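# Place mat cartridge label-up into an empty tray pocket

## Task

Take the cartridge resting on the green mat and set it, label facing up, into one of the unoccupied pockets of the tray that already holds some cartridges; the gripper must release it at the end.

## Robot and tools

Robot: two simulated arms, left_arm and right_arm. Each has a two-finger gripper whose fingers point along its own +z axis and close along its own y axis. The reported end_effector_position is the spot between the finger pads, roughly 1 cm short of the fingertips.

Scene frame: one frame shared by both arms, origin on the tabletop midway between the arms. +z is up, +x reaches out over the table, and left_arm sits on the +y side. The names left and right refer to the arms, not to image sides. Each result's state line (left_arm: ... | right_arm: ...) gives each gripper's position in metres and its orientation as a quaternion wxyz. Printed positions can be slightly wrong, more so when an arm is stretched far.

Row format (used by execute_actions and by move's target): one flat list of 14 numbers, each in [-1, 1], covering both arms even when only one moves. Order: left_arm dx, dy, dz, rx, ry, rz, opening, then right_arm dx, dy, dz, rx, ry, rz, opening. dx..rz are an offset, not a pose: they are expressed in that gripper's own axes and measured from its pose at the start of the action (for the first action of a call, or for a move, the last pose a result reported in this scene). A value of 1.0 equals 0.6 m of travel or 180 degrees; rx, ry, rz form a single rotation vector. Opening is absolute: +1 is fully open (0.094 m), -1 is closed. Zeros in dx..rz mean stay at the start pose.

execute_actions(actions): a list of up to 15 actions run in sequence. Each action is a table of up to 15 rows; each row lasts one control step (1/30 s), and a table with fewer rows repeats its final row to fill 15 steps (0.5 s per action). Every row is an offset from the action's start pose, not from the previous row. An empty list just returns state and images. Results include step-by-step end_effector_position readings; HELD with an arm label means part of that arm's row was held back at that step.

move(target, speed, blocking): target is one 14-number row as above, an offset from the last reported pose, in each gripper's axes. Grippers travel straight lines that finish together, taking 0.5 to 10 s; longer paths are cut off at 10 s. speed is the top path speed in m/s, 0.002 to 0.5, default 0.25; rotation is capped at twice that value in rad/s. Openings are sent at the start. Moves do not avoid obstacles or the other arm, and grippers can lag, wander or exceed speed, especially near full stretch. Faster contact hits harder; aiming past a contact presses harder. The result adds a move: line with the ending (done, off_target, moving, held, fault), any limits (paced = the sent pose was clipped; held = a check blocked steps, after which the arm can surge) and each gripper's distance from its target. If only one arm is named, the other finished fine. With blocking=false the result comes after 0.5 s while motion continues; use wait(0) to check, and call wait or stop before sending new rows or moves.

wait(seconds): 0 to 10 s; arms hold their last command, a running move keeps going and the wait returns early when it ends. stop(): brakes a running move (needs room; fingers keep moving). zoom_image(camera, region): region [x0, y0, x1, y1] in pixels, at most 504 by 504, from cam_head_left, cam_head_right, cam_left_wrist or cam_right_wrist (all 504x504, returned in that order). finished_scene(scene): ends the numbered scene irrevocably and reports success; the goal must hold at that moment.

Controller behaviour: each step the commanded pose is clipped to within 70 mm and 16 degrees of the measured pose, then pursued by damped inverse kinematics, favouring position over orientation. Distant targets need several actions; after an action an arm continues at most to its last clipped pose. Hand target lines show where each gripper is being driven. A pose unreachable line names an arm whose command the clearance check altered. Arms tend to finish a centimetre or more low and can sag under repeated zero offsets: for an arm that should hold still, send the correction back to its wanted pose in the first call of a reply and zeros afterwards, aiming higher if it still sags. Elbows stop just short of straight. Joint limits (rad): waist -2.618 to 3.054, shoulder 0 to 3.142, elbow 0 to 3.142, wrist pitch -1.571 to 1.571, wrist yaw -1.571 to 1.571, wrist roll -2.094 to 2.094.

Gripping: grip_measured reports finger opening on the command scale (last Joint positions value is metres); each gripper may be off by about 1 mm. To hold, command roughly 0.03 below grip_measured for a firm grip, less for a gentle one. Pad force is limited to about 50 to 62 N; very thin parts get less. Occasional tugs on held parts or pushes on loose ones may occur.

Heat: holding loads warms motors even while you think. MOTOR HOT appears from 75 °C; at 90 °C that arm is stopped for 10 s; at 100 °C it goes limp and drops. These show as OVER-TEMPERATURE FAULT lines.

Avoid: knocking or placing anything off the table, dropping or slamming the cartridge, hard pushes, and letting the arms collide or press on each other. The robot keeps executing its last command while you compose a reply, and less robot time, smoother motion and less effort are better.

Each tool is called after "Call:" by a JSON object that holds its "api" and its "payload".

## Session

Call:
{"api": "execute_actions", "payload": {"actions": []}}

Scene clock: 0.00 s.
left_arm: end_effector_position=(+0.3911, +0.5006, +0.2448) grip_measured=+1.000 end_effector_quat_wxyz=(+0.488, +0.004, +0.702, +0.519) | right_arm: end_effector_position=(+0.3398, +0.0381, +0.1386) grip_measured=+1.000 end_effector_quat_wxyz=(+0.334, -0.397, +0.715, +0.468)
Joint positions: left_arm=[ 0.206  1.376  0.563  0.834 -0.765  0.836  0.094] | right_arm=[ 0.444  1.7    0.849  0.302 -0.865  0.008  0.094]
Joint velocities: left_arm=[-0.002 -0.002  0.012 -0.007 -0.007 -0.066  0.   ] | right_arm=[-0.002 -0.022 -0.007 -0.007  0.037 -0.051  0.   ]
Hand target (left_arm): +0.391, +0.501, +0.251; +0.495, -0.001, +0.698, +0.518
Hand target (right_arm): +0.341, +0.040, +0.148; +0.344, -0.402, +0.706, +0.470

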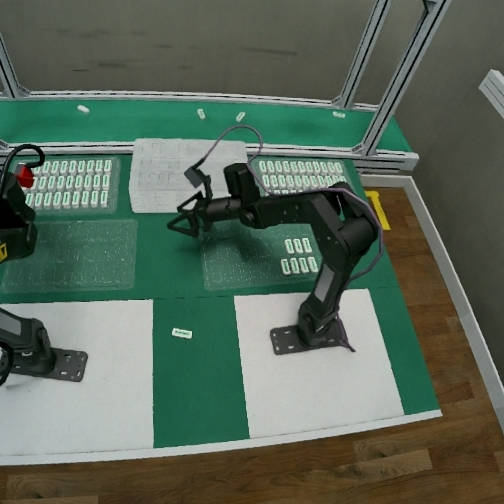

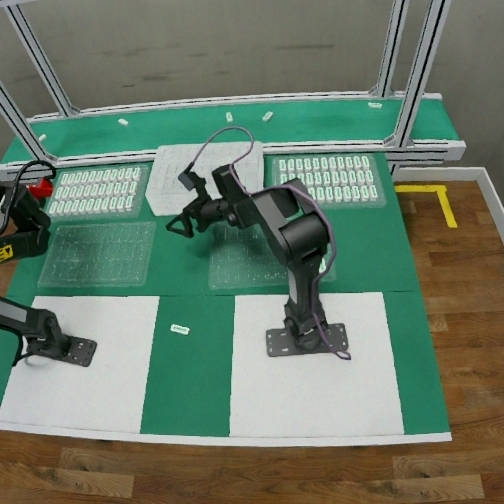

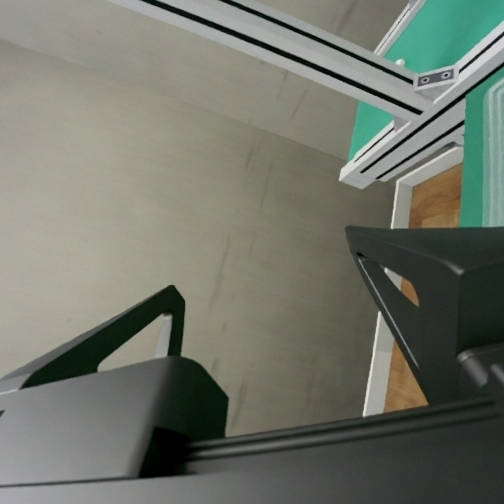

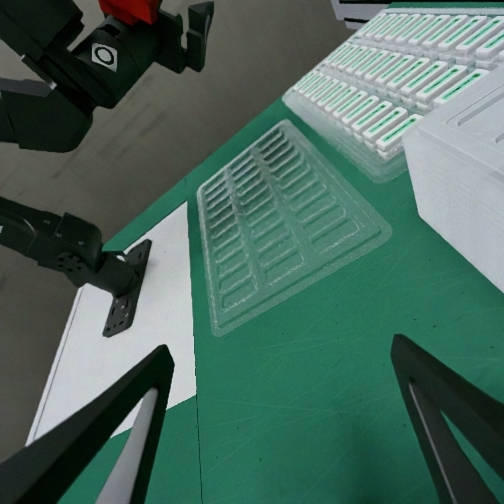

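Call:
{"api": "zoom_image", "payload": {"camera": "cam_head_left", "region": [140, 210, 360, 380]}}

Call:
{"api": "zoom_image", "payload": {"camera": "cam_head_left", "region": [160, 315, 205, 350]}}

Region (140, 210, 360, 380) of cam_head_left's 504x504 image, scaled by 2.291, with more detail than that image has; it fills the top 389 rows of this view, and the rest is white.

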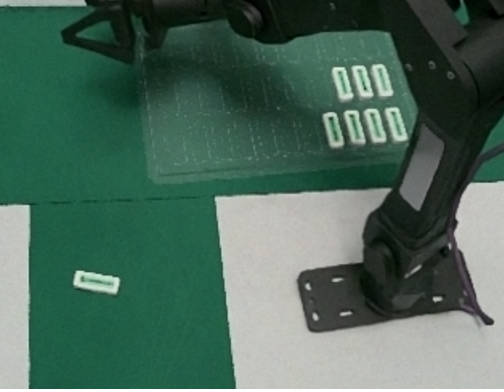

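Region (160, 315, 205, 350) of cam_head_left's 504x504 image, scaled by 11.200, with more detail than that image has.

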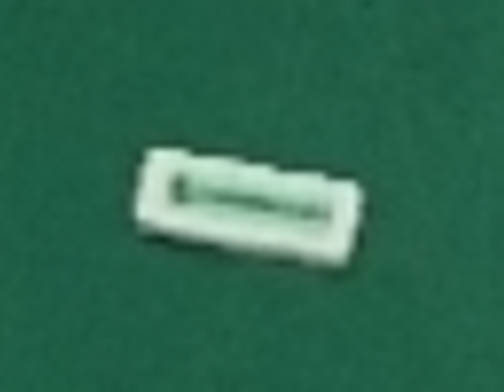

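Call:
{"api": "move", "payload": {"target": [-0.007,0.007,0,0,0,0,1, 0.247,0.402,-0.1415,0.1128,0.3746,-0.0841,0.2], "speed": 0.35}}

Scene clock: 34.43 s.
left_arm: end_effector_position=(+0.3911, +0.5006, +0.2420) grip_measured=+1.000 end_effector_quat_wxyz=(+0.483, +0.008, +0.705, +0.518) | right_arm: end_effector_position=(+0.0477, -0.0226, +0.1382) grip_measured=+0.202 end_effector_quat_wxyz=(-0.008, -0.619, +0.785, +0.009)
Joint positions: left_arm=[ 0.206  1.376  0.563  0.82  -0.765  0.836  0.094] | right_arm=[ 1.46   1.539  1.315 -1.343 -0.023  0.195  0.056]
Joint velocities: left_arm=[ 0.012 -0.002 -0.012 -0.037  0.037 -0.007  0.   ] | right_arm=[-0.002  0.012 -0.007 -0.022  0.022  0.007  0.   ]
Hand target (left_arm): +0.391, +0.500, +0.251; +0.488, +0.004, +0.702, +0.519
Hand target (right_arm): +0.049, -0.019, +0.143; -0.002, -0.616, +0.788, +0.006
Off the commanded pose (left_arm): 0.009 m, 1 deg.
Off the commanded pose (right_arm): 0.004 m, 2 deg.
move: done

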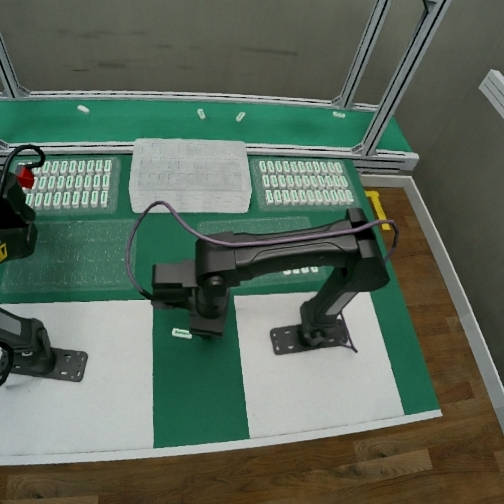

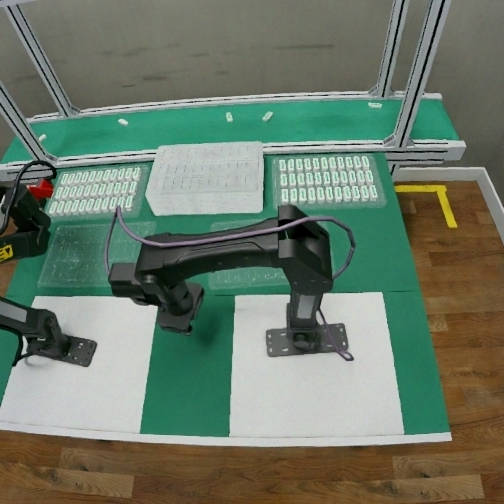

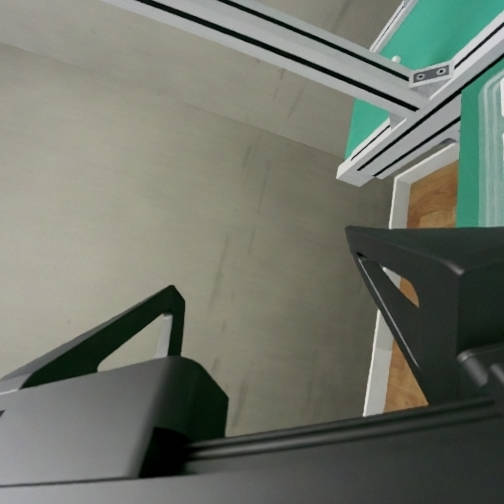

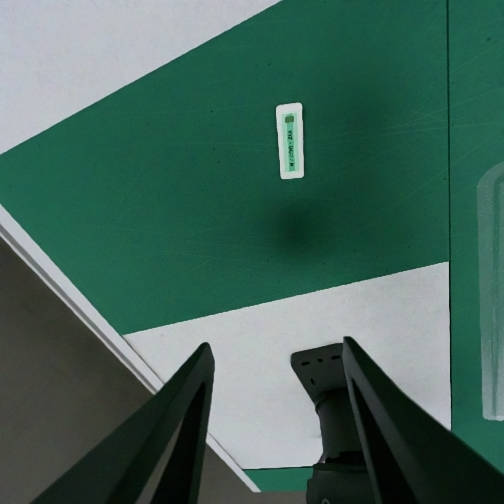

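Call:
{"api": "move", "payload": {"target": [-0.01,0.01,0,0,0,0,1, -0.05,0,0.13,0,0,0,0.2]}}

Scene clock: 40.20 s.
left_arm: end_effector_position=(+0.3911, +0.5006, +0.2366) grip_measured=+1.000 end_effector_quat_wxyz=(+0.474, +0.015, +0.712, +0.518) | right_arm: end_effector_position=(+0.0503, +0.0024, +0.0609) grip_measured=+0.202 end_effector_quat_wxyz=(-0.013, -0.619, +0.786, +0.002)
Joint positions: left_arm=[ 0.206  1.376  0.563  0.793 -0.765  0.836  0.094] | right_arm=[ 1.455  1.69   1.163 -1.057 -0.023  0.192  0.056]
Joint velocities: left_arm=[-0.007 -0.022 -0.012 -0.051  0.022 -0.007  0.   ] | right_arm=[-0.022 -0.002  0.007  0.066 -0.007  0.066 -0.   ]
Hand target (left_arm): +0.391, +0.500, +0.250; +0.483, +0.008, +0.705, +0.519
Hand target (right_arm): +0.053, +0.007, +0.060; -0.007, -0.619, +0.785, +0.009
Off the commanded pose (left_arm): 0.014 m, 2 deg.
Off the commanded pose (right_arm): 0.005 m, 1 deg.
move: off_target (left_arm)

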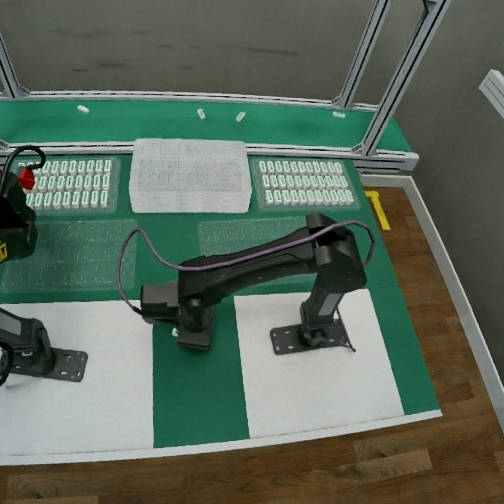

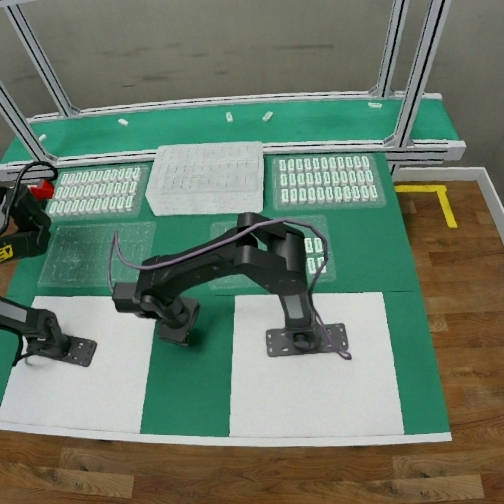

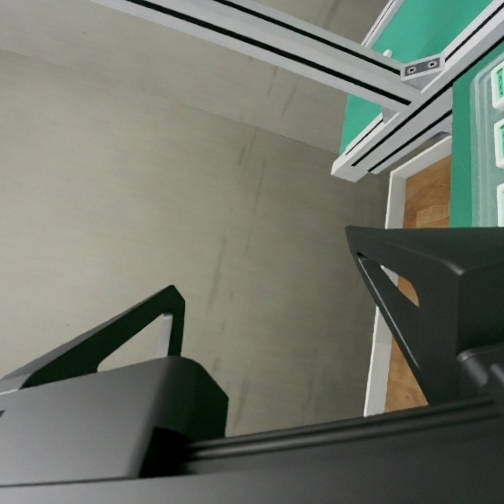

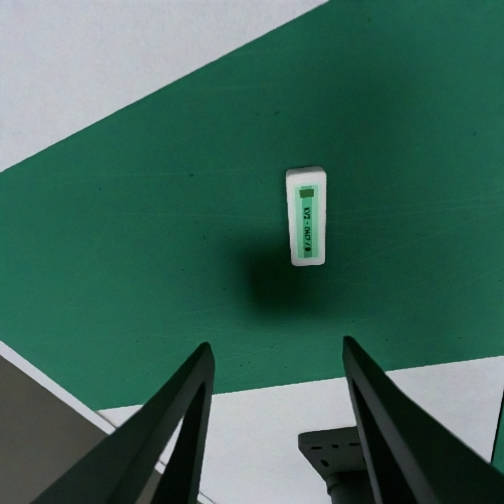

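Call:
{"api": "move", "payload": {"target": [0,0,0,0,0,0,1, -0.042,-0.03,0.045,0,0,0,0.2], "speed": 0.15}}

Scene clock: 46.40 s.
left_arm: end_effector_position=(+0.3911, +0.5006, +0.2366) grip_measured=+1.000 end_effector_quat_wxyz=(+0.474, +0.015, +0.712, +0.518) | right_arm: end_effector_position=(+0.0700, +0.0115, +0.0313) grip_measured=+0.202 end_effector_quat_wxyz=(-0.025, -0.616, +0.787, -0.009)
Joint positions: left_arm=[ 0.206  1.376  0.563  0.793 -0.765  0.836  0.094] | right_arm=[ 1.391  1.796  1.163 -0.985 -0.023  0.133  0.056]
Joint velocities: left_arm=[ 0.007  0.007 -0.022  0.022 -0.051  0.037  0.   ] | right_arm=[ 0.002 -0.007  0.007  0.007 -0.081  0.007 -0.002]
Hand target (left_arm): +0.391, +0.501, +0.237; +0.474, +0.015, +0.712, +0.518
Hand target (right_arm): +0.073, +0.022, +0.033; -0.013, -0.618, +0.786, +0.002
Off the commanded pose (left_arm): 0.000 m, 0 deg.
Off the commanded pose (right_arm): 0.011 m, 2 deg.
move: off_target (right_arm)

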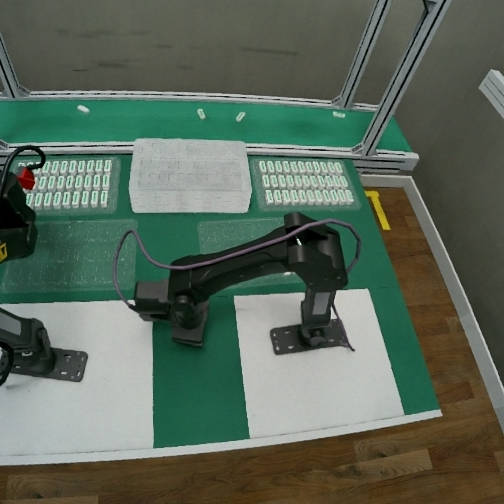

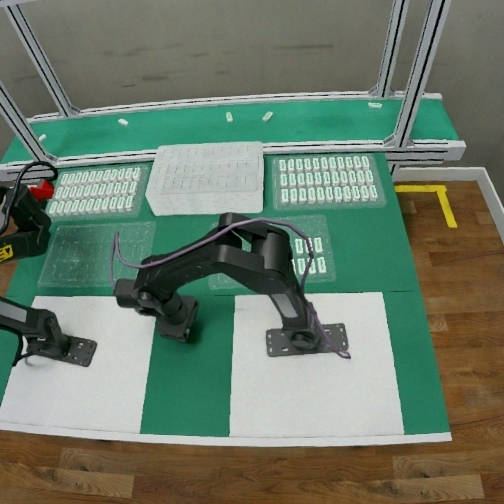

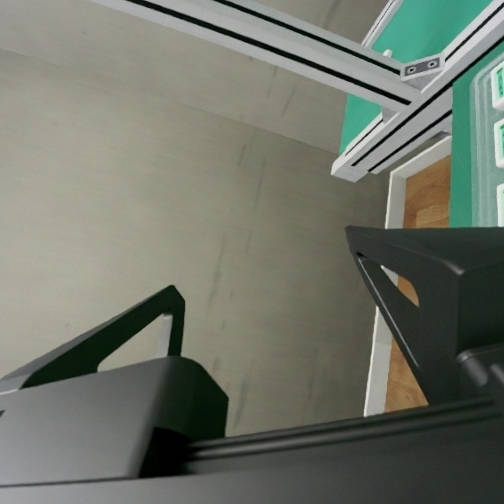

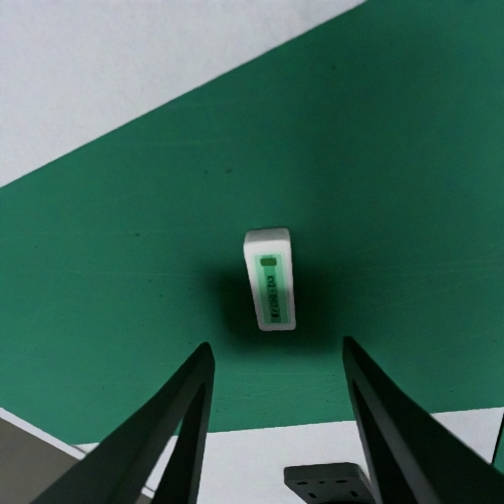

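Call:
{"api": "move", "payload": {"target": [0,0,0,0,0,0,1, -0.042,0,0.01,0.005,-0.025,-0.012,0.2], "speed": 0.1}}

Scene clock: 55.33 s.
left_arm: end_effector_position=(+0.3911, +0.5006, +0.2366) grip_measured=+1.000 end_effector_quat_wxyz=(+0.474, +0.015, +0.712, +0.518) | right_arm: end_effector_position=(+0.0742, +0.0284, +0.0249) grip_measured=+0.202 end_effector_quat_wxyz=(-0.000, -0.626, +0.780, +0.006)
Joint positions: left_arm=[ 0.206  1.376  0.563  0.793 -0.765  0.836  0.094] | right_arm=[ 1.391  1.817  1.163 -0.908 -0.009  0.11   0.056]
Joint velocities: left_arm=[ 0.007 -0.022 -0.017  0.022 -0.037 -0.037  0.   ] | right_arm=[-0.017  0.012  0.017 -0.022  0.007 -0.051 -0.001]
Hand target (left_arm): +0.391, +0.501, +0.237; +0.474, +0.015, +0.712, +0.518
Hand target (right_arm): +0.076, +0.036, +0.024; +0.011, -0.631, +0.776, +0.009
Off the commanded pose (left_arm): 0.000 m, 0 deg.
Off the commanded pose (right_arm): 0.008 m, 2 deg.
move: done

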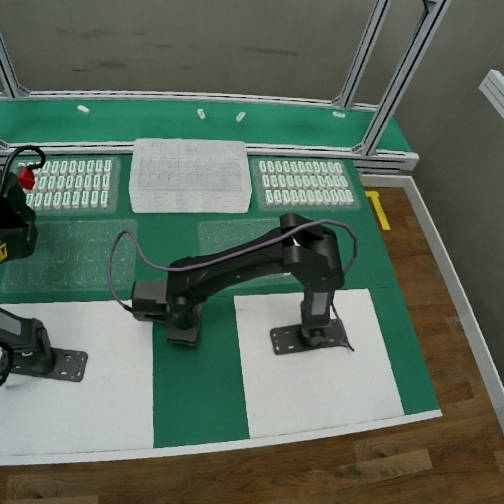

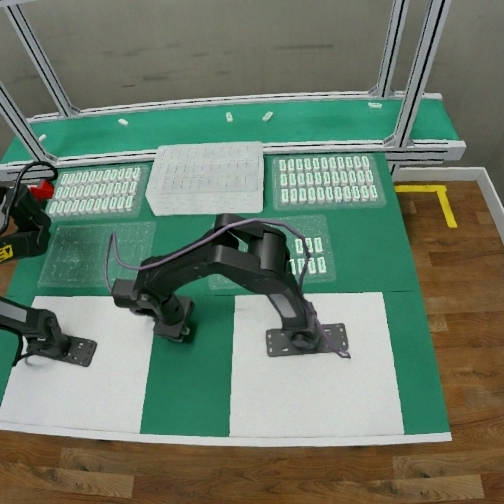

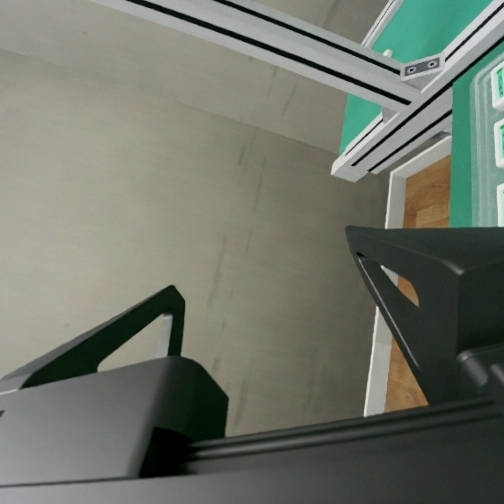

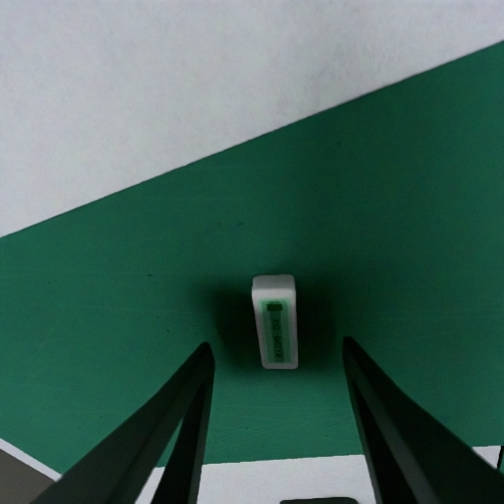

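Call:
{"api": "move", "payload": {"target": [0,0,0,0,0,0,1, -0.012,0,0.019,0,-0.008,0,-0.3], "speed": 0.05}}

Scene clock: 60.83 s.
left_arm: end_effector_position=(+0.3911, +0.5006, +0.2366) grip_measured=+1.000 end_effector_quat_wxyz=(+0.474, +0.015, +0.712, +0.518) | right_arm: end_effector_position=(+0.0749, +0.0346, +0.0220) grip_measured=-0.298 end_effector_quat_wxyz=(+0.011, -0.626, +0.780, +0.017)
Joint positions: left_arm=[ 0.206  1.376  0.563  0.793 -0.765  0.836  0.094] | right_arm=[ 1.391  1.817  1.15  -0.864 -0.009  0.109  0.033]
Joint velocities: left_arm=[ 0.007 -0.012 -0.007  0.007  0.037 -0.022  0.   ] | right_arm=[-0.012 -0.017 -0.002 -0.007  0.037 -0.022  0.   ]
Hand target (left_arm): +0.391, +0.501, +0.237; +0.474, +0.015, +0.712, +0.518
Hand target (right_arm): +0.076, +0.035, +0.014; +0.010, -0.625, +0.780, +0.014
Off the commanded pose (left_arm): 0.000 m, 0 deg.
Off the commanded pose (right_arm): 0.009 m, 0 deg.
move: done

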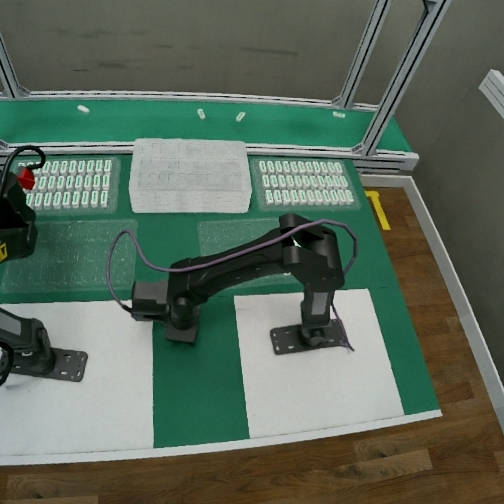

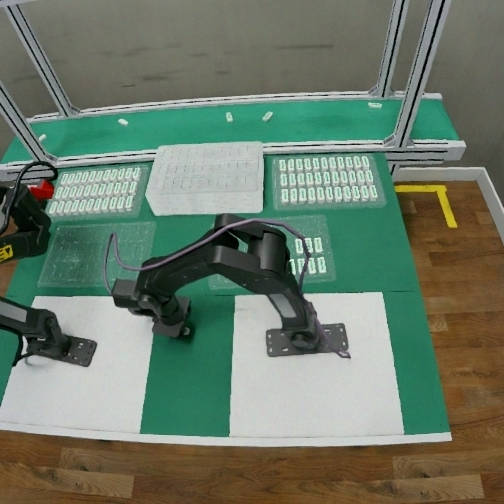

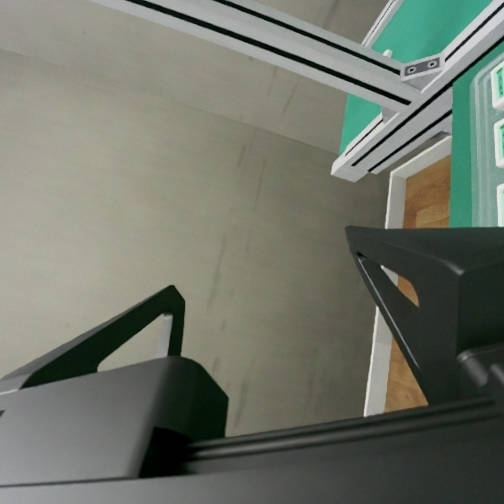

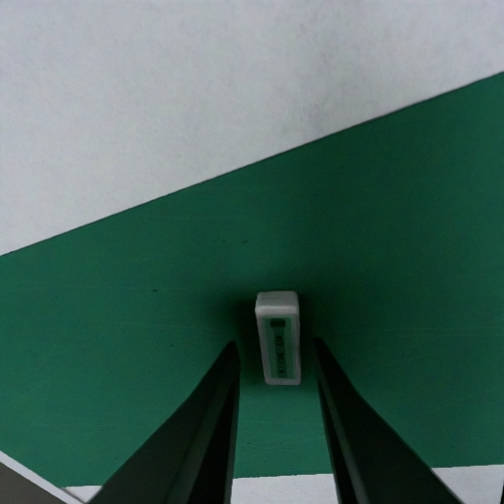

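Call:
{"api": "move", "payload": {"target": [0,0,0,0,0,0,1, 0.003,0,0.022,0,0.012,0,-0.3], "speed": 0.05}}

Scene clock: 64.60 s.
left_arm: end_effector_position=(+0.3911, +0.5006, +0.2366) grip_measured=+1.000 end_effector_quat_wxyz=(+0.474, +0.015, +0.712, +0.518) | right_arm: end_effector_position=(+0.0747, +0.0328, +0.0139) grip_measured=-0.298 end_effector_quat_wxyz=(+0.003, -0.626, +0.780, +0.009)
Joint positions: left_arm=[ 0.206  1.376  0.563  0.793 -0.765  0.836  0.094] | right_arm=[ 1.391  1.844  1.15  -0.861 -0.009  0.109  0.033]
Joint velocities: left_arm=[-0.012 -0.007 -0.017 -0.081 -0.051 -0.022  0.   ] | right_arm=[-0.017 -0.007  0.002 -0.081 -0.051 -0.037 -0.   ]
Hand target (left_arm): +0.391, +0.501, +0.237; +0.474, +0.015, +0.712, +0.518
Hand target (right_arm): +0.074, +0.033, +0.009; -0.004, -0.626, +0.780, +0.006
Off the commanded pose (left_arm): 0.000 m, 0 deg.
Off the commanded pose (right_arm): 0.005 m, 1 deg.
move: done

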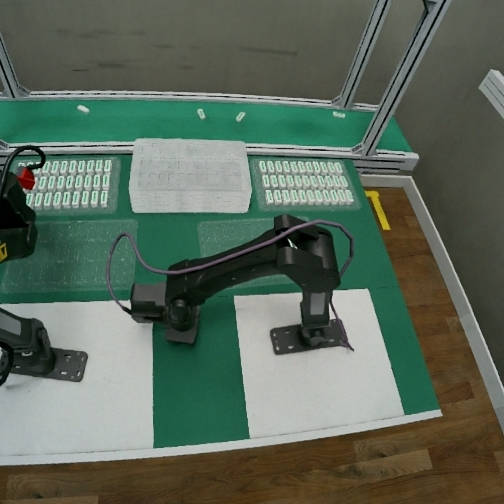

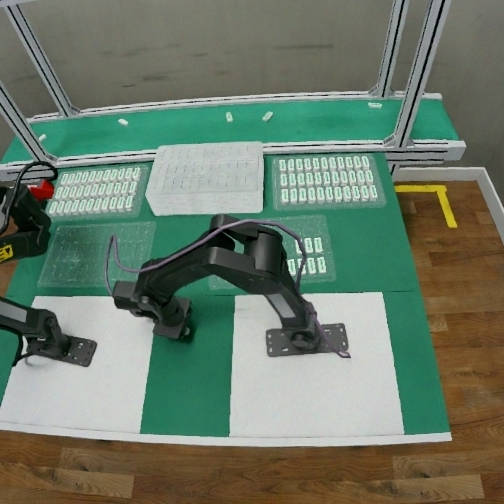

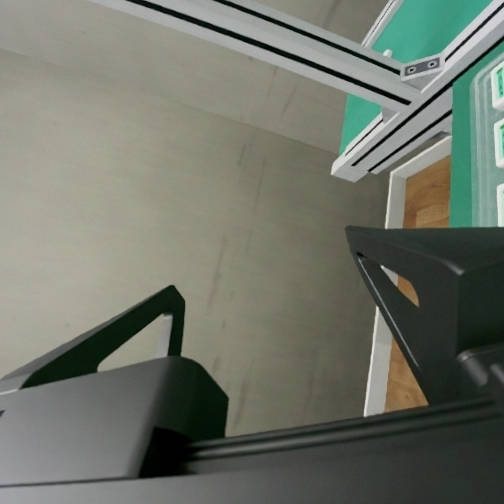

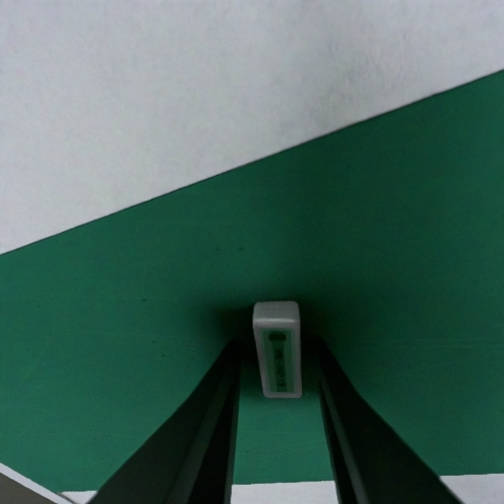

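Close.

Call:
{"api": "move", "payload": {"target": [0,0,0,0,0,0,1, 0,0,0,0,0,0,-0.7]}}

Scene clock: 69.53 s.
left_arm: end_effector_position=(+0.3911, +0.5006, +0.2366) grip_measured=+1.000 end_effector_quat_wxyz=(+0.474, +0.015, +0.712, +0.518) | right_arm: end_effector_position=(+0.0774, +0.0324, +0.0138) grip_measured=-0.664 end_effector_quat_wxyz=(+0.007, -0.625, +0.781, +0.004)
Joint positions: left_arm=[ 0.206  1.376  0.563  0.793 -0.765  0.836  0.094] | right_arm=[ 1.389  1.844  1.15  -0.861  0.003  0.109  0.016]
Joint velocities: left_arm=[ 0.012 -0.007  0.007 -0.066  0.051 -0.051  0.   ] | right_arm=[ 0.007  0.007  0.002  0.051  0.051  0.037 -0.   ]
Hand target (left_arm): +0.391, +0.501, +0.237; +0.474, +0.015, +0.712, +0.518
Hand target (right_arm): +0.075, +0.033, +0.014; +0.003, -0.626, +0.780, +0.009
Off the commanded pose (left_arm): 0.000 m, 0 deg.
Off the commanded pose (right_arm): 0.003 m, 1 deg.
move: done

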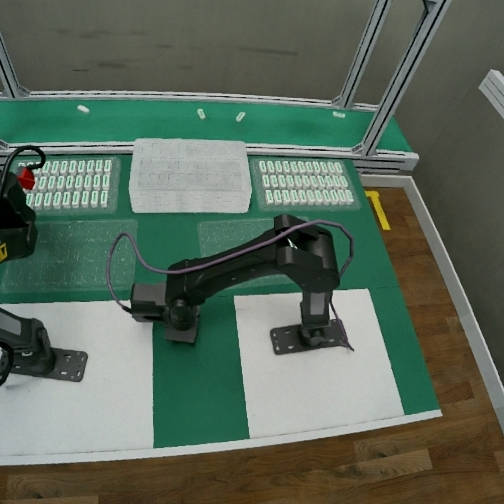

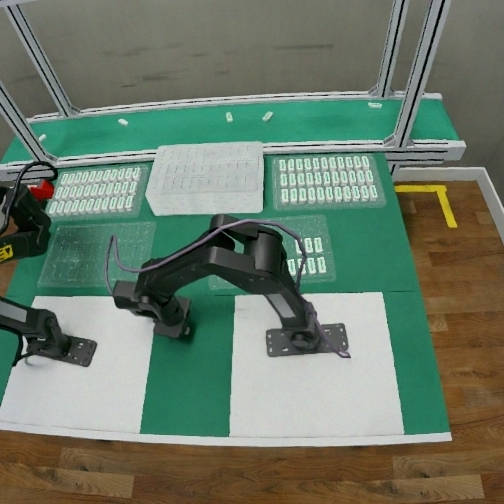

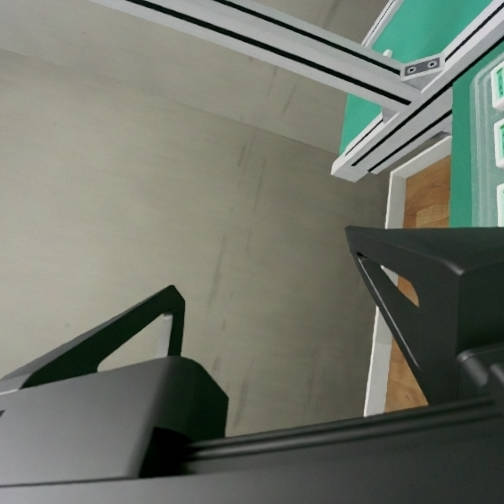

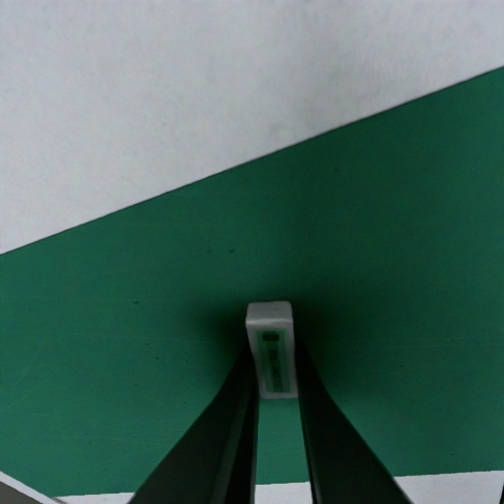

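Call:
{"api": "move", "payload": {"target": [0,0,0,0,0,0,1, 0,0,-0.06,0,0,0,-0.7], "speed": 0.15}}

Call:
{"api": "move", "payload": {"target": [0,0,0,0,0,0,1, 0.185,-0.4055,-0.08,0,0,0.43,-0.7], "speed": 0.35}}

Scene clock: 82.57 s.
left_arm: end_effector_position=(+0.3911, +0.5006, +0.2366) grip_measured=+1.000 end_effector_quat_wxyz=(+0.474, +0.015, +0.712, +0.518) | right_arm: end_effector_position=(+0.0766, +0.0243, +0.0341) grip_measured=-0.664 end_effector_quat_wxyz=(-0.008, -0.625, +0.780, -0.010)
Joint positions: left_arm=[ 0.206  1.376  0.563  0.793 -0.765  0.836  0.094] | right_arm=[ 1.389  1.82   1.207 -0.983  0.003  0.109  0.016]
Joint velocities: left_arm=[ 0.012  0.002 -0.002  0.022  0.037  0.022  0.   ] | right_arm=[-0.007  0.012 -0.007 -0.022 -0.066 -0.037  0.001]
Hand target (left_arm): +0.391, +0.501, +0.237; +0.474, +0.015, +0.712, +0.518
Hand target (right_arm): +0.077, +0.032, +0.050; +0.007, -0.625, +0.781, +0.004
Off the commanded pose (left_arm): 0.000 m, 0 deg.
Off the commanded pose (right_arm): 0.017 m, 2 deg.
move: off_target (right_arm)

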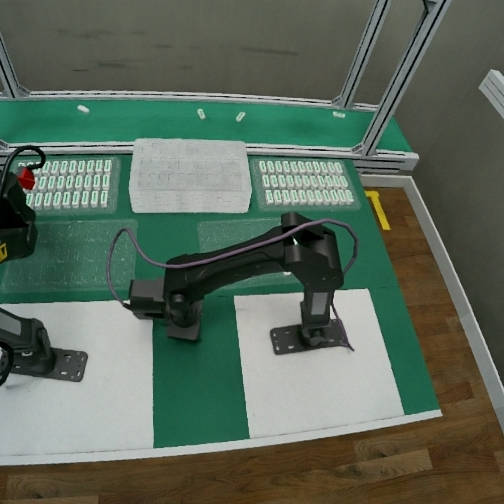

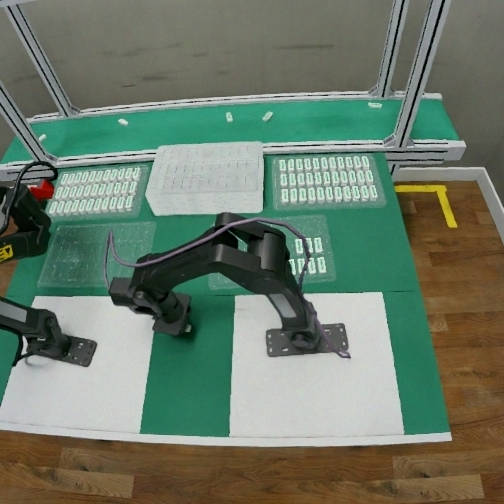

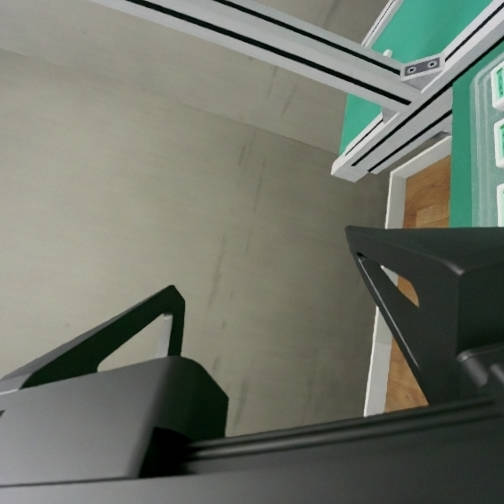

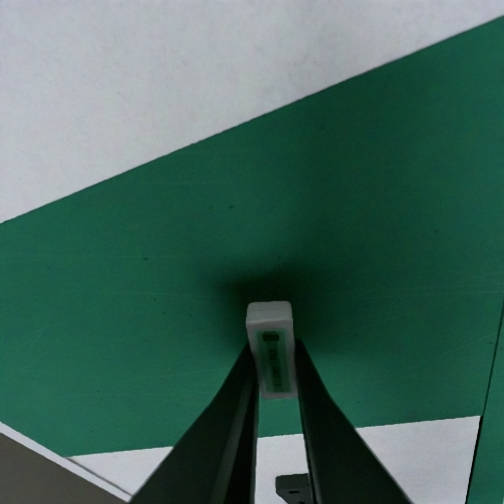

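Scene clock: 85.03 s.
left_arm: end_effector_position=(+0.3911, +0.5006, +0.2366) grip_measured=+1.000 end_effector_quat_wxyz=(+0.474, +0.015, +0.712, +0.518) | right_arm: end_effector_position=(+0.2844, -0.1390, +0.0833) grip_measured=-0.664 end_effector_quat_wxyz=(+0.001, -0.007, +1.000, -0.010)
Joint positions: left_arm=[ 0.206  1.376  0.563  0.793 -0.765  0.836  0.094] | right_arm=[ 0.486  1.644  1.203 -1.14   0.018  0.543  0.016]
Joint velocities: left_arm=[ 0.002 -0.002  0.002 -0.051  0.037 -0.037  0.   ] | right_arm=[-0.002  0.012 -0.002 -0.007  0.022 -0.051 -0.001]
Hand target (left_arm): +0.391, +0.501, +0.237; +0.474, +0.015, +0.712, +0.518
Hand target (right_arm): +0.289, -0.139, +0.086; +0.001, -0.000, +1.000, -0.016
Off the commanded pose (left_arm): 0.000 m, 0 deg.
Off the commanded pose (right_arm): 0.007 m, 1 deg.
move: done

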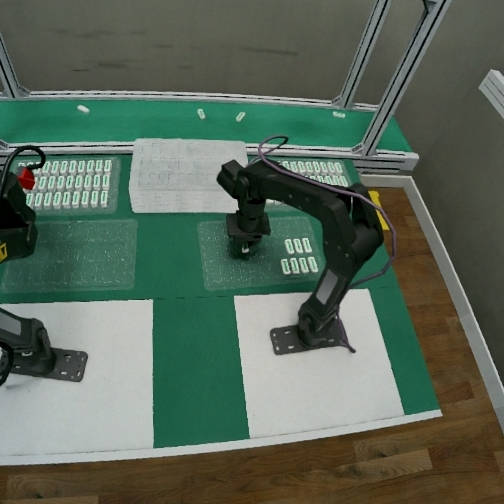

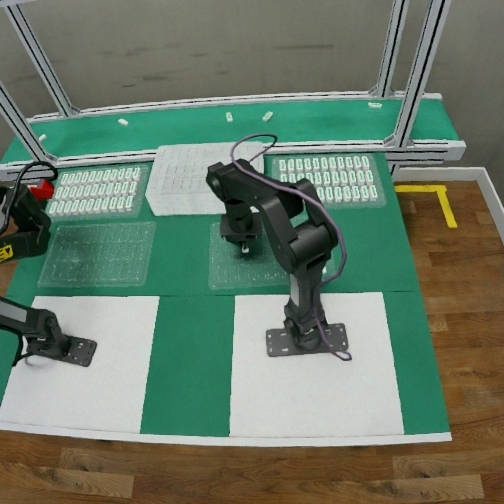

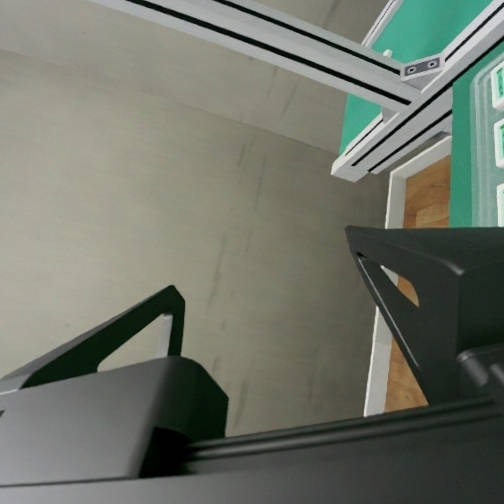

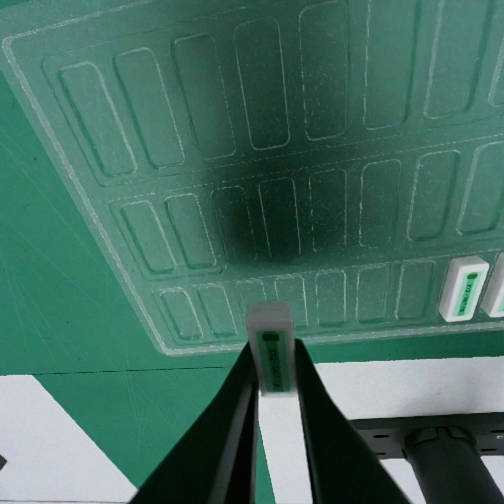

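Call:
{"api": "move", "payload": {"target": [0,0,0,0,0,0,1, -0.045,-0.008,0.065,-0.008,-0.01,0,-0.7], "speed": 0.12}}

Scene clock: 90.80 s.
left_arm: end_effector_position=(+0.3911, +0.5006, +0.2366) grip_measured=+1.000 end_effector_quat_wxyz=(+0.474, +0.015, +0.712, +0.518) | right_arm: end_effector_position=(+0.3085, -0.1450, +0.0475) grip_measured=-0.664 end_effector_quat_wxyz=(+0.014, -0.005, +1.000, -0.002)
Joint positions: left_arm=[ 0.206  1.376  0.563  0.793 -0.765  0.836  0.094] | right_arm=[ 0.427  1.717  1.138 -0.968  0.018  0.487  0.016]
Joint velocities: left_arm=[-0.002 -0.007  0.007  0.095 -0.051  0.022  0.   ] | right_arm=[-0.007 -0.002 -0.007  0.007 -0.022 -0.066 -0.   ]
Hand target (left_arm): +0.391, +0.501, +0.237; +0.474, +0.015, +0.712, +0.518
Hand target (right_arm): +0.311, -0.145, +0.044; +0.016, -0.007, +1.000, +0.002
Off the commanded pose (left_arm): 0.000 m, 0 deg.
Off the commanded pose (right_arm): 0.004 m, 1 deg.
move: done

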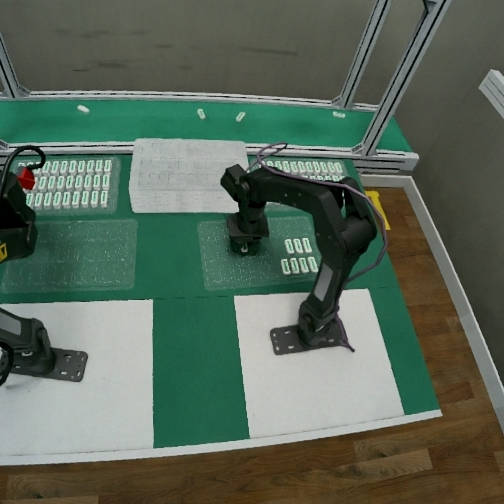

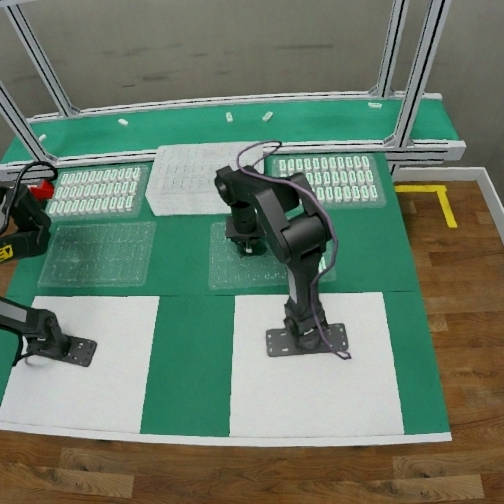

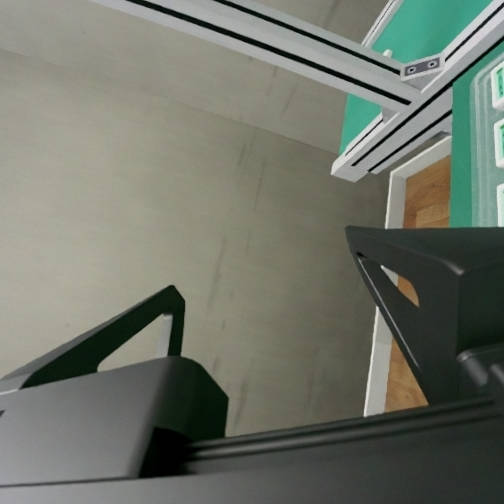

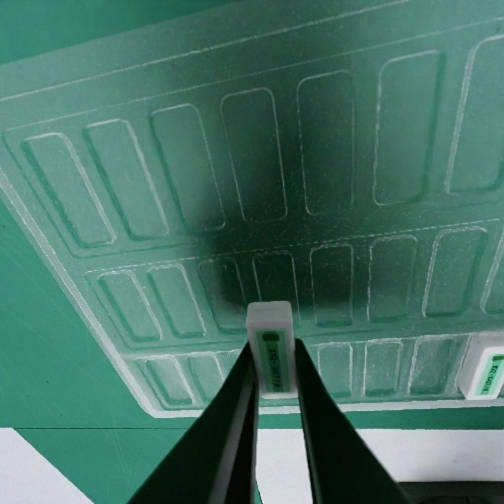

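Call:
{"api": "move", "payload": {"target": [0,0,0,0,0,0,1, -0.004,-0.009,0.033,0,0.006,-0.018,-0.7], "speed": 0.06}}

Call:
{"api": "zoom_image", "payload": {"camera": "cam_right_wrist", "region": [150, 220, 400, 440]}}

Scene clock: 105.43 s.
left_arm: end_effector_position=(+0.3911, +0.5006, +0.2366) grip_measured=+1.000 end_effector_quat_wxyz=(+0.474, +0.015, +0.712, +0.518) | right_arm: end_effector_position=(+0.3090, -0.1505, +0.0314) grip_measured=-0.664 end_effector_quat_wxyz=(+0.004, -0.032, +0.999, -0.008)
Joint positions: left_arm=[ 0.206  1.376  0.563  0.793 -0.765  0.836  0.094] | right_arm=[ 0.41   1.753  1.112 -0.93   0.017  0.416  0.016]
Joint velocities: left_arm=[-0.002  0.007 -0.002 -0.007  0.007 -0.037  0.   ] | right_arm=[-0.017 -0.002  0.012 -0.007 -0.037 -0.037  0.   ]
Hand target (left_arm): +0.391, +0.501, +0.237; +0.474, +0.015, +0.712, +0.518
Hand target (right_arm): +0.311, -0.150, +0.028; +0.005, -0.034, +0.999, -0.003
Off the commanded pose (left_arm): 0.000 m, 0 deg.
Off the commanded pose (right_arm): 0.004 m, 1 deg.
move: done

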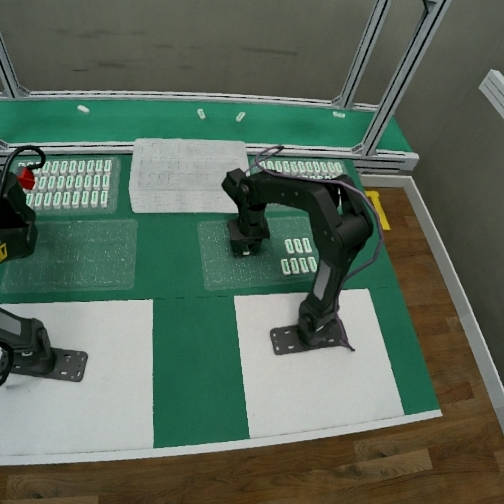

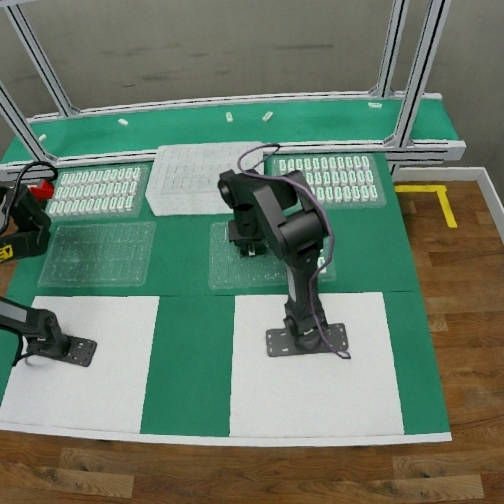

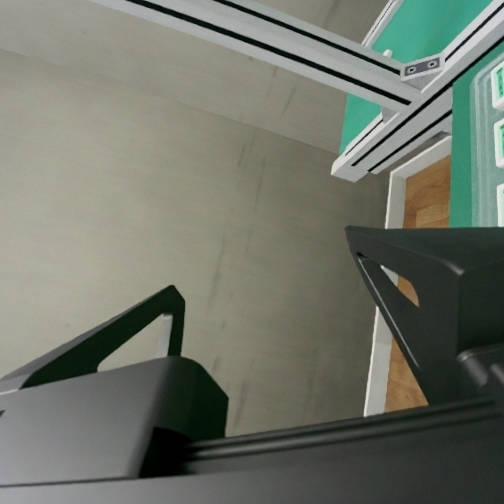

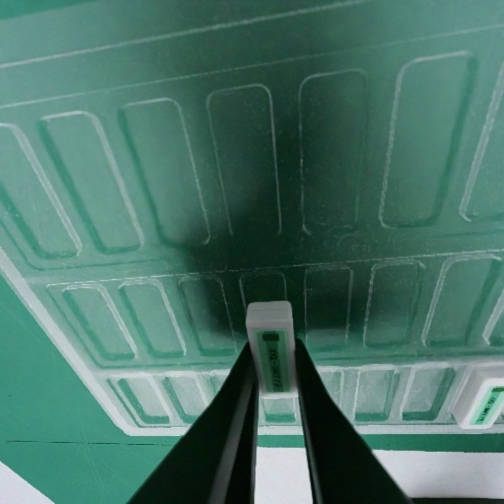

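Region (150, 220, 400, 440) of cam_right_wrist's 504x504 image, scaled by 2.016, with more detail than that image has; it fills the top 444 rows of this view, and the rest is white.

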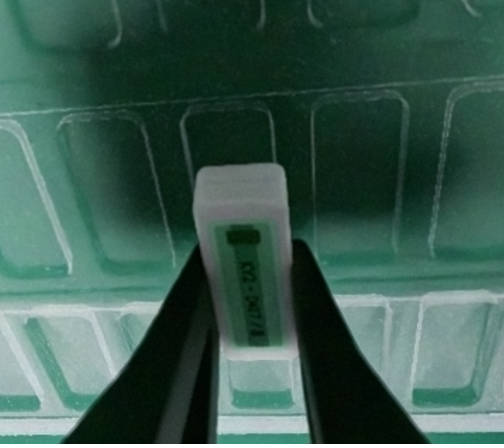

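Call:
{"api": "move", "payload": {"target": [0,0,0,0,0,0,1, -0.007,0.004,0.018,-0.006,0,0,-0.7], "speed": 0.04}}

Call:
{"api": "zoom_image", "payload": {"camera": "cam_right_wrist", "region": [150, 220, 400, 440]}}

Scene clock: 116.10 s.
left_arm: end_effector_position=(+0.3911, +0.5006, +0.2366) grip_measured=+1.000 end_effector_quat_wxyz=(+0.474, +0.015, +0.712, +0.518) | right_arm: end_effector_position=(+0.3131, -0.1465, +0.0268) grip_measured=-0.664 end_effector_quat_wxyz=(+0.007, -0.033, +0.999, -0.001)
Joint positions: left_arm=[ 0.206  1.376  0.563  0.793 -0.765  0.836  0.094] | right_arm=[ 0.41   1.769  1.112 -0.902  0.008  0.414  0.016]
Joint velocities: left_arm=[-0.002 -0.007  0.012  0.007 -0.037 -0.007  0.   ] | right_arm=[ 0.007 -0.007 -0.012 -0.037 -0.007  0.007 -0.   ]
Hand target (left_arm): +0.391, +0.501, +0.237; +0.474, +0.015, +0.712, +0.518
Hand target (right_arm): +0.313, -0.148, +0.021; +0.003, -0.032, +0.999, +0.002
Off the commanded pose (left_arm): 0.000 m, 0 deg.
Off the commanded pose (right_arm): 0.006 m, 1 deg.
move: done

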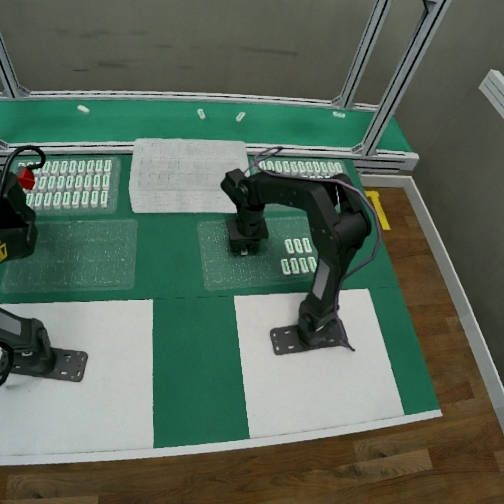

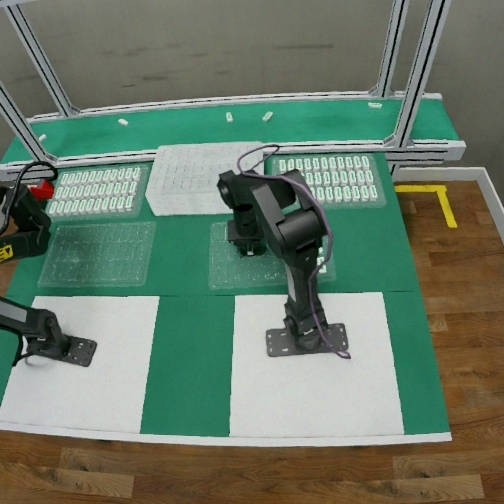

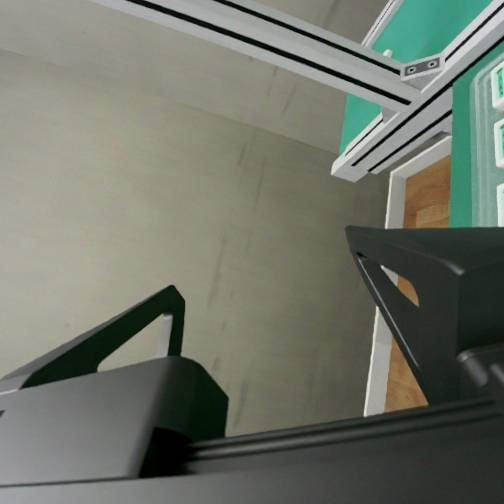

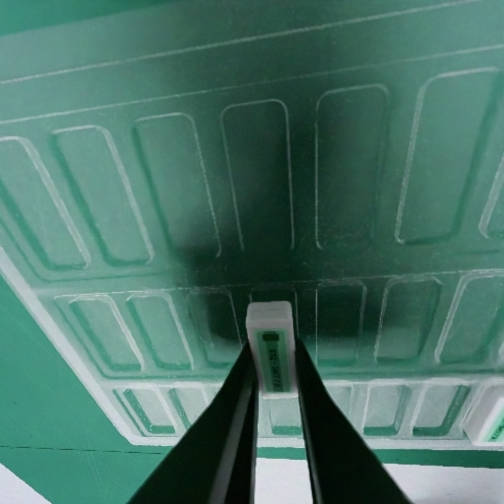

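Region (150, 220, 400, 440) of cam_right_wrist's 504x504 image, scaled by 2.016, with more detail than that image has; it fills the top 444 rows of this view, and the rest is white.

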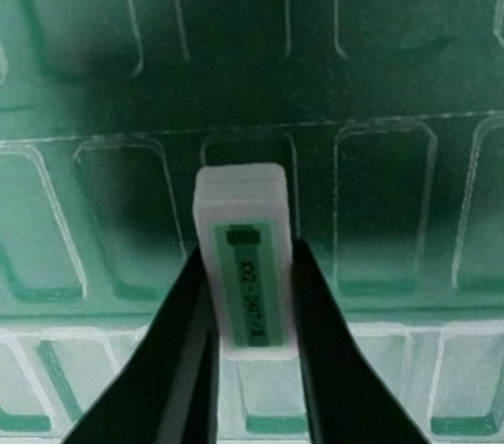

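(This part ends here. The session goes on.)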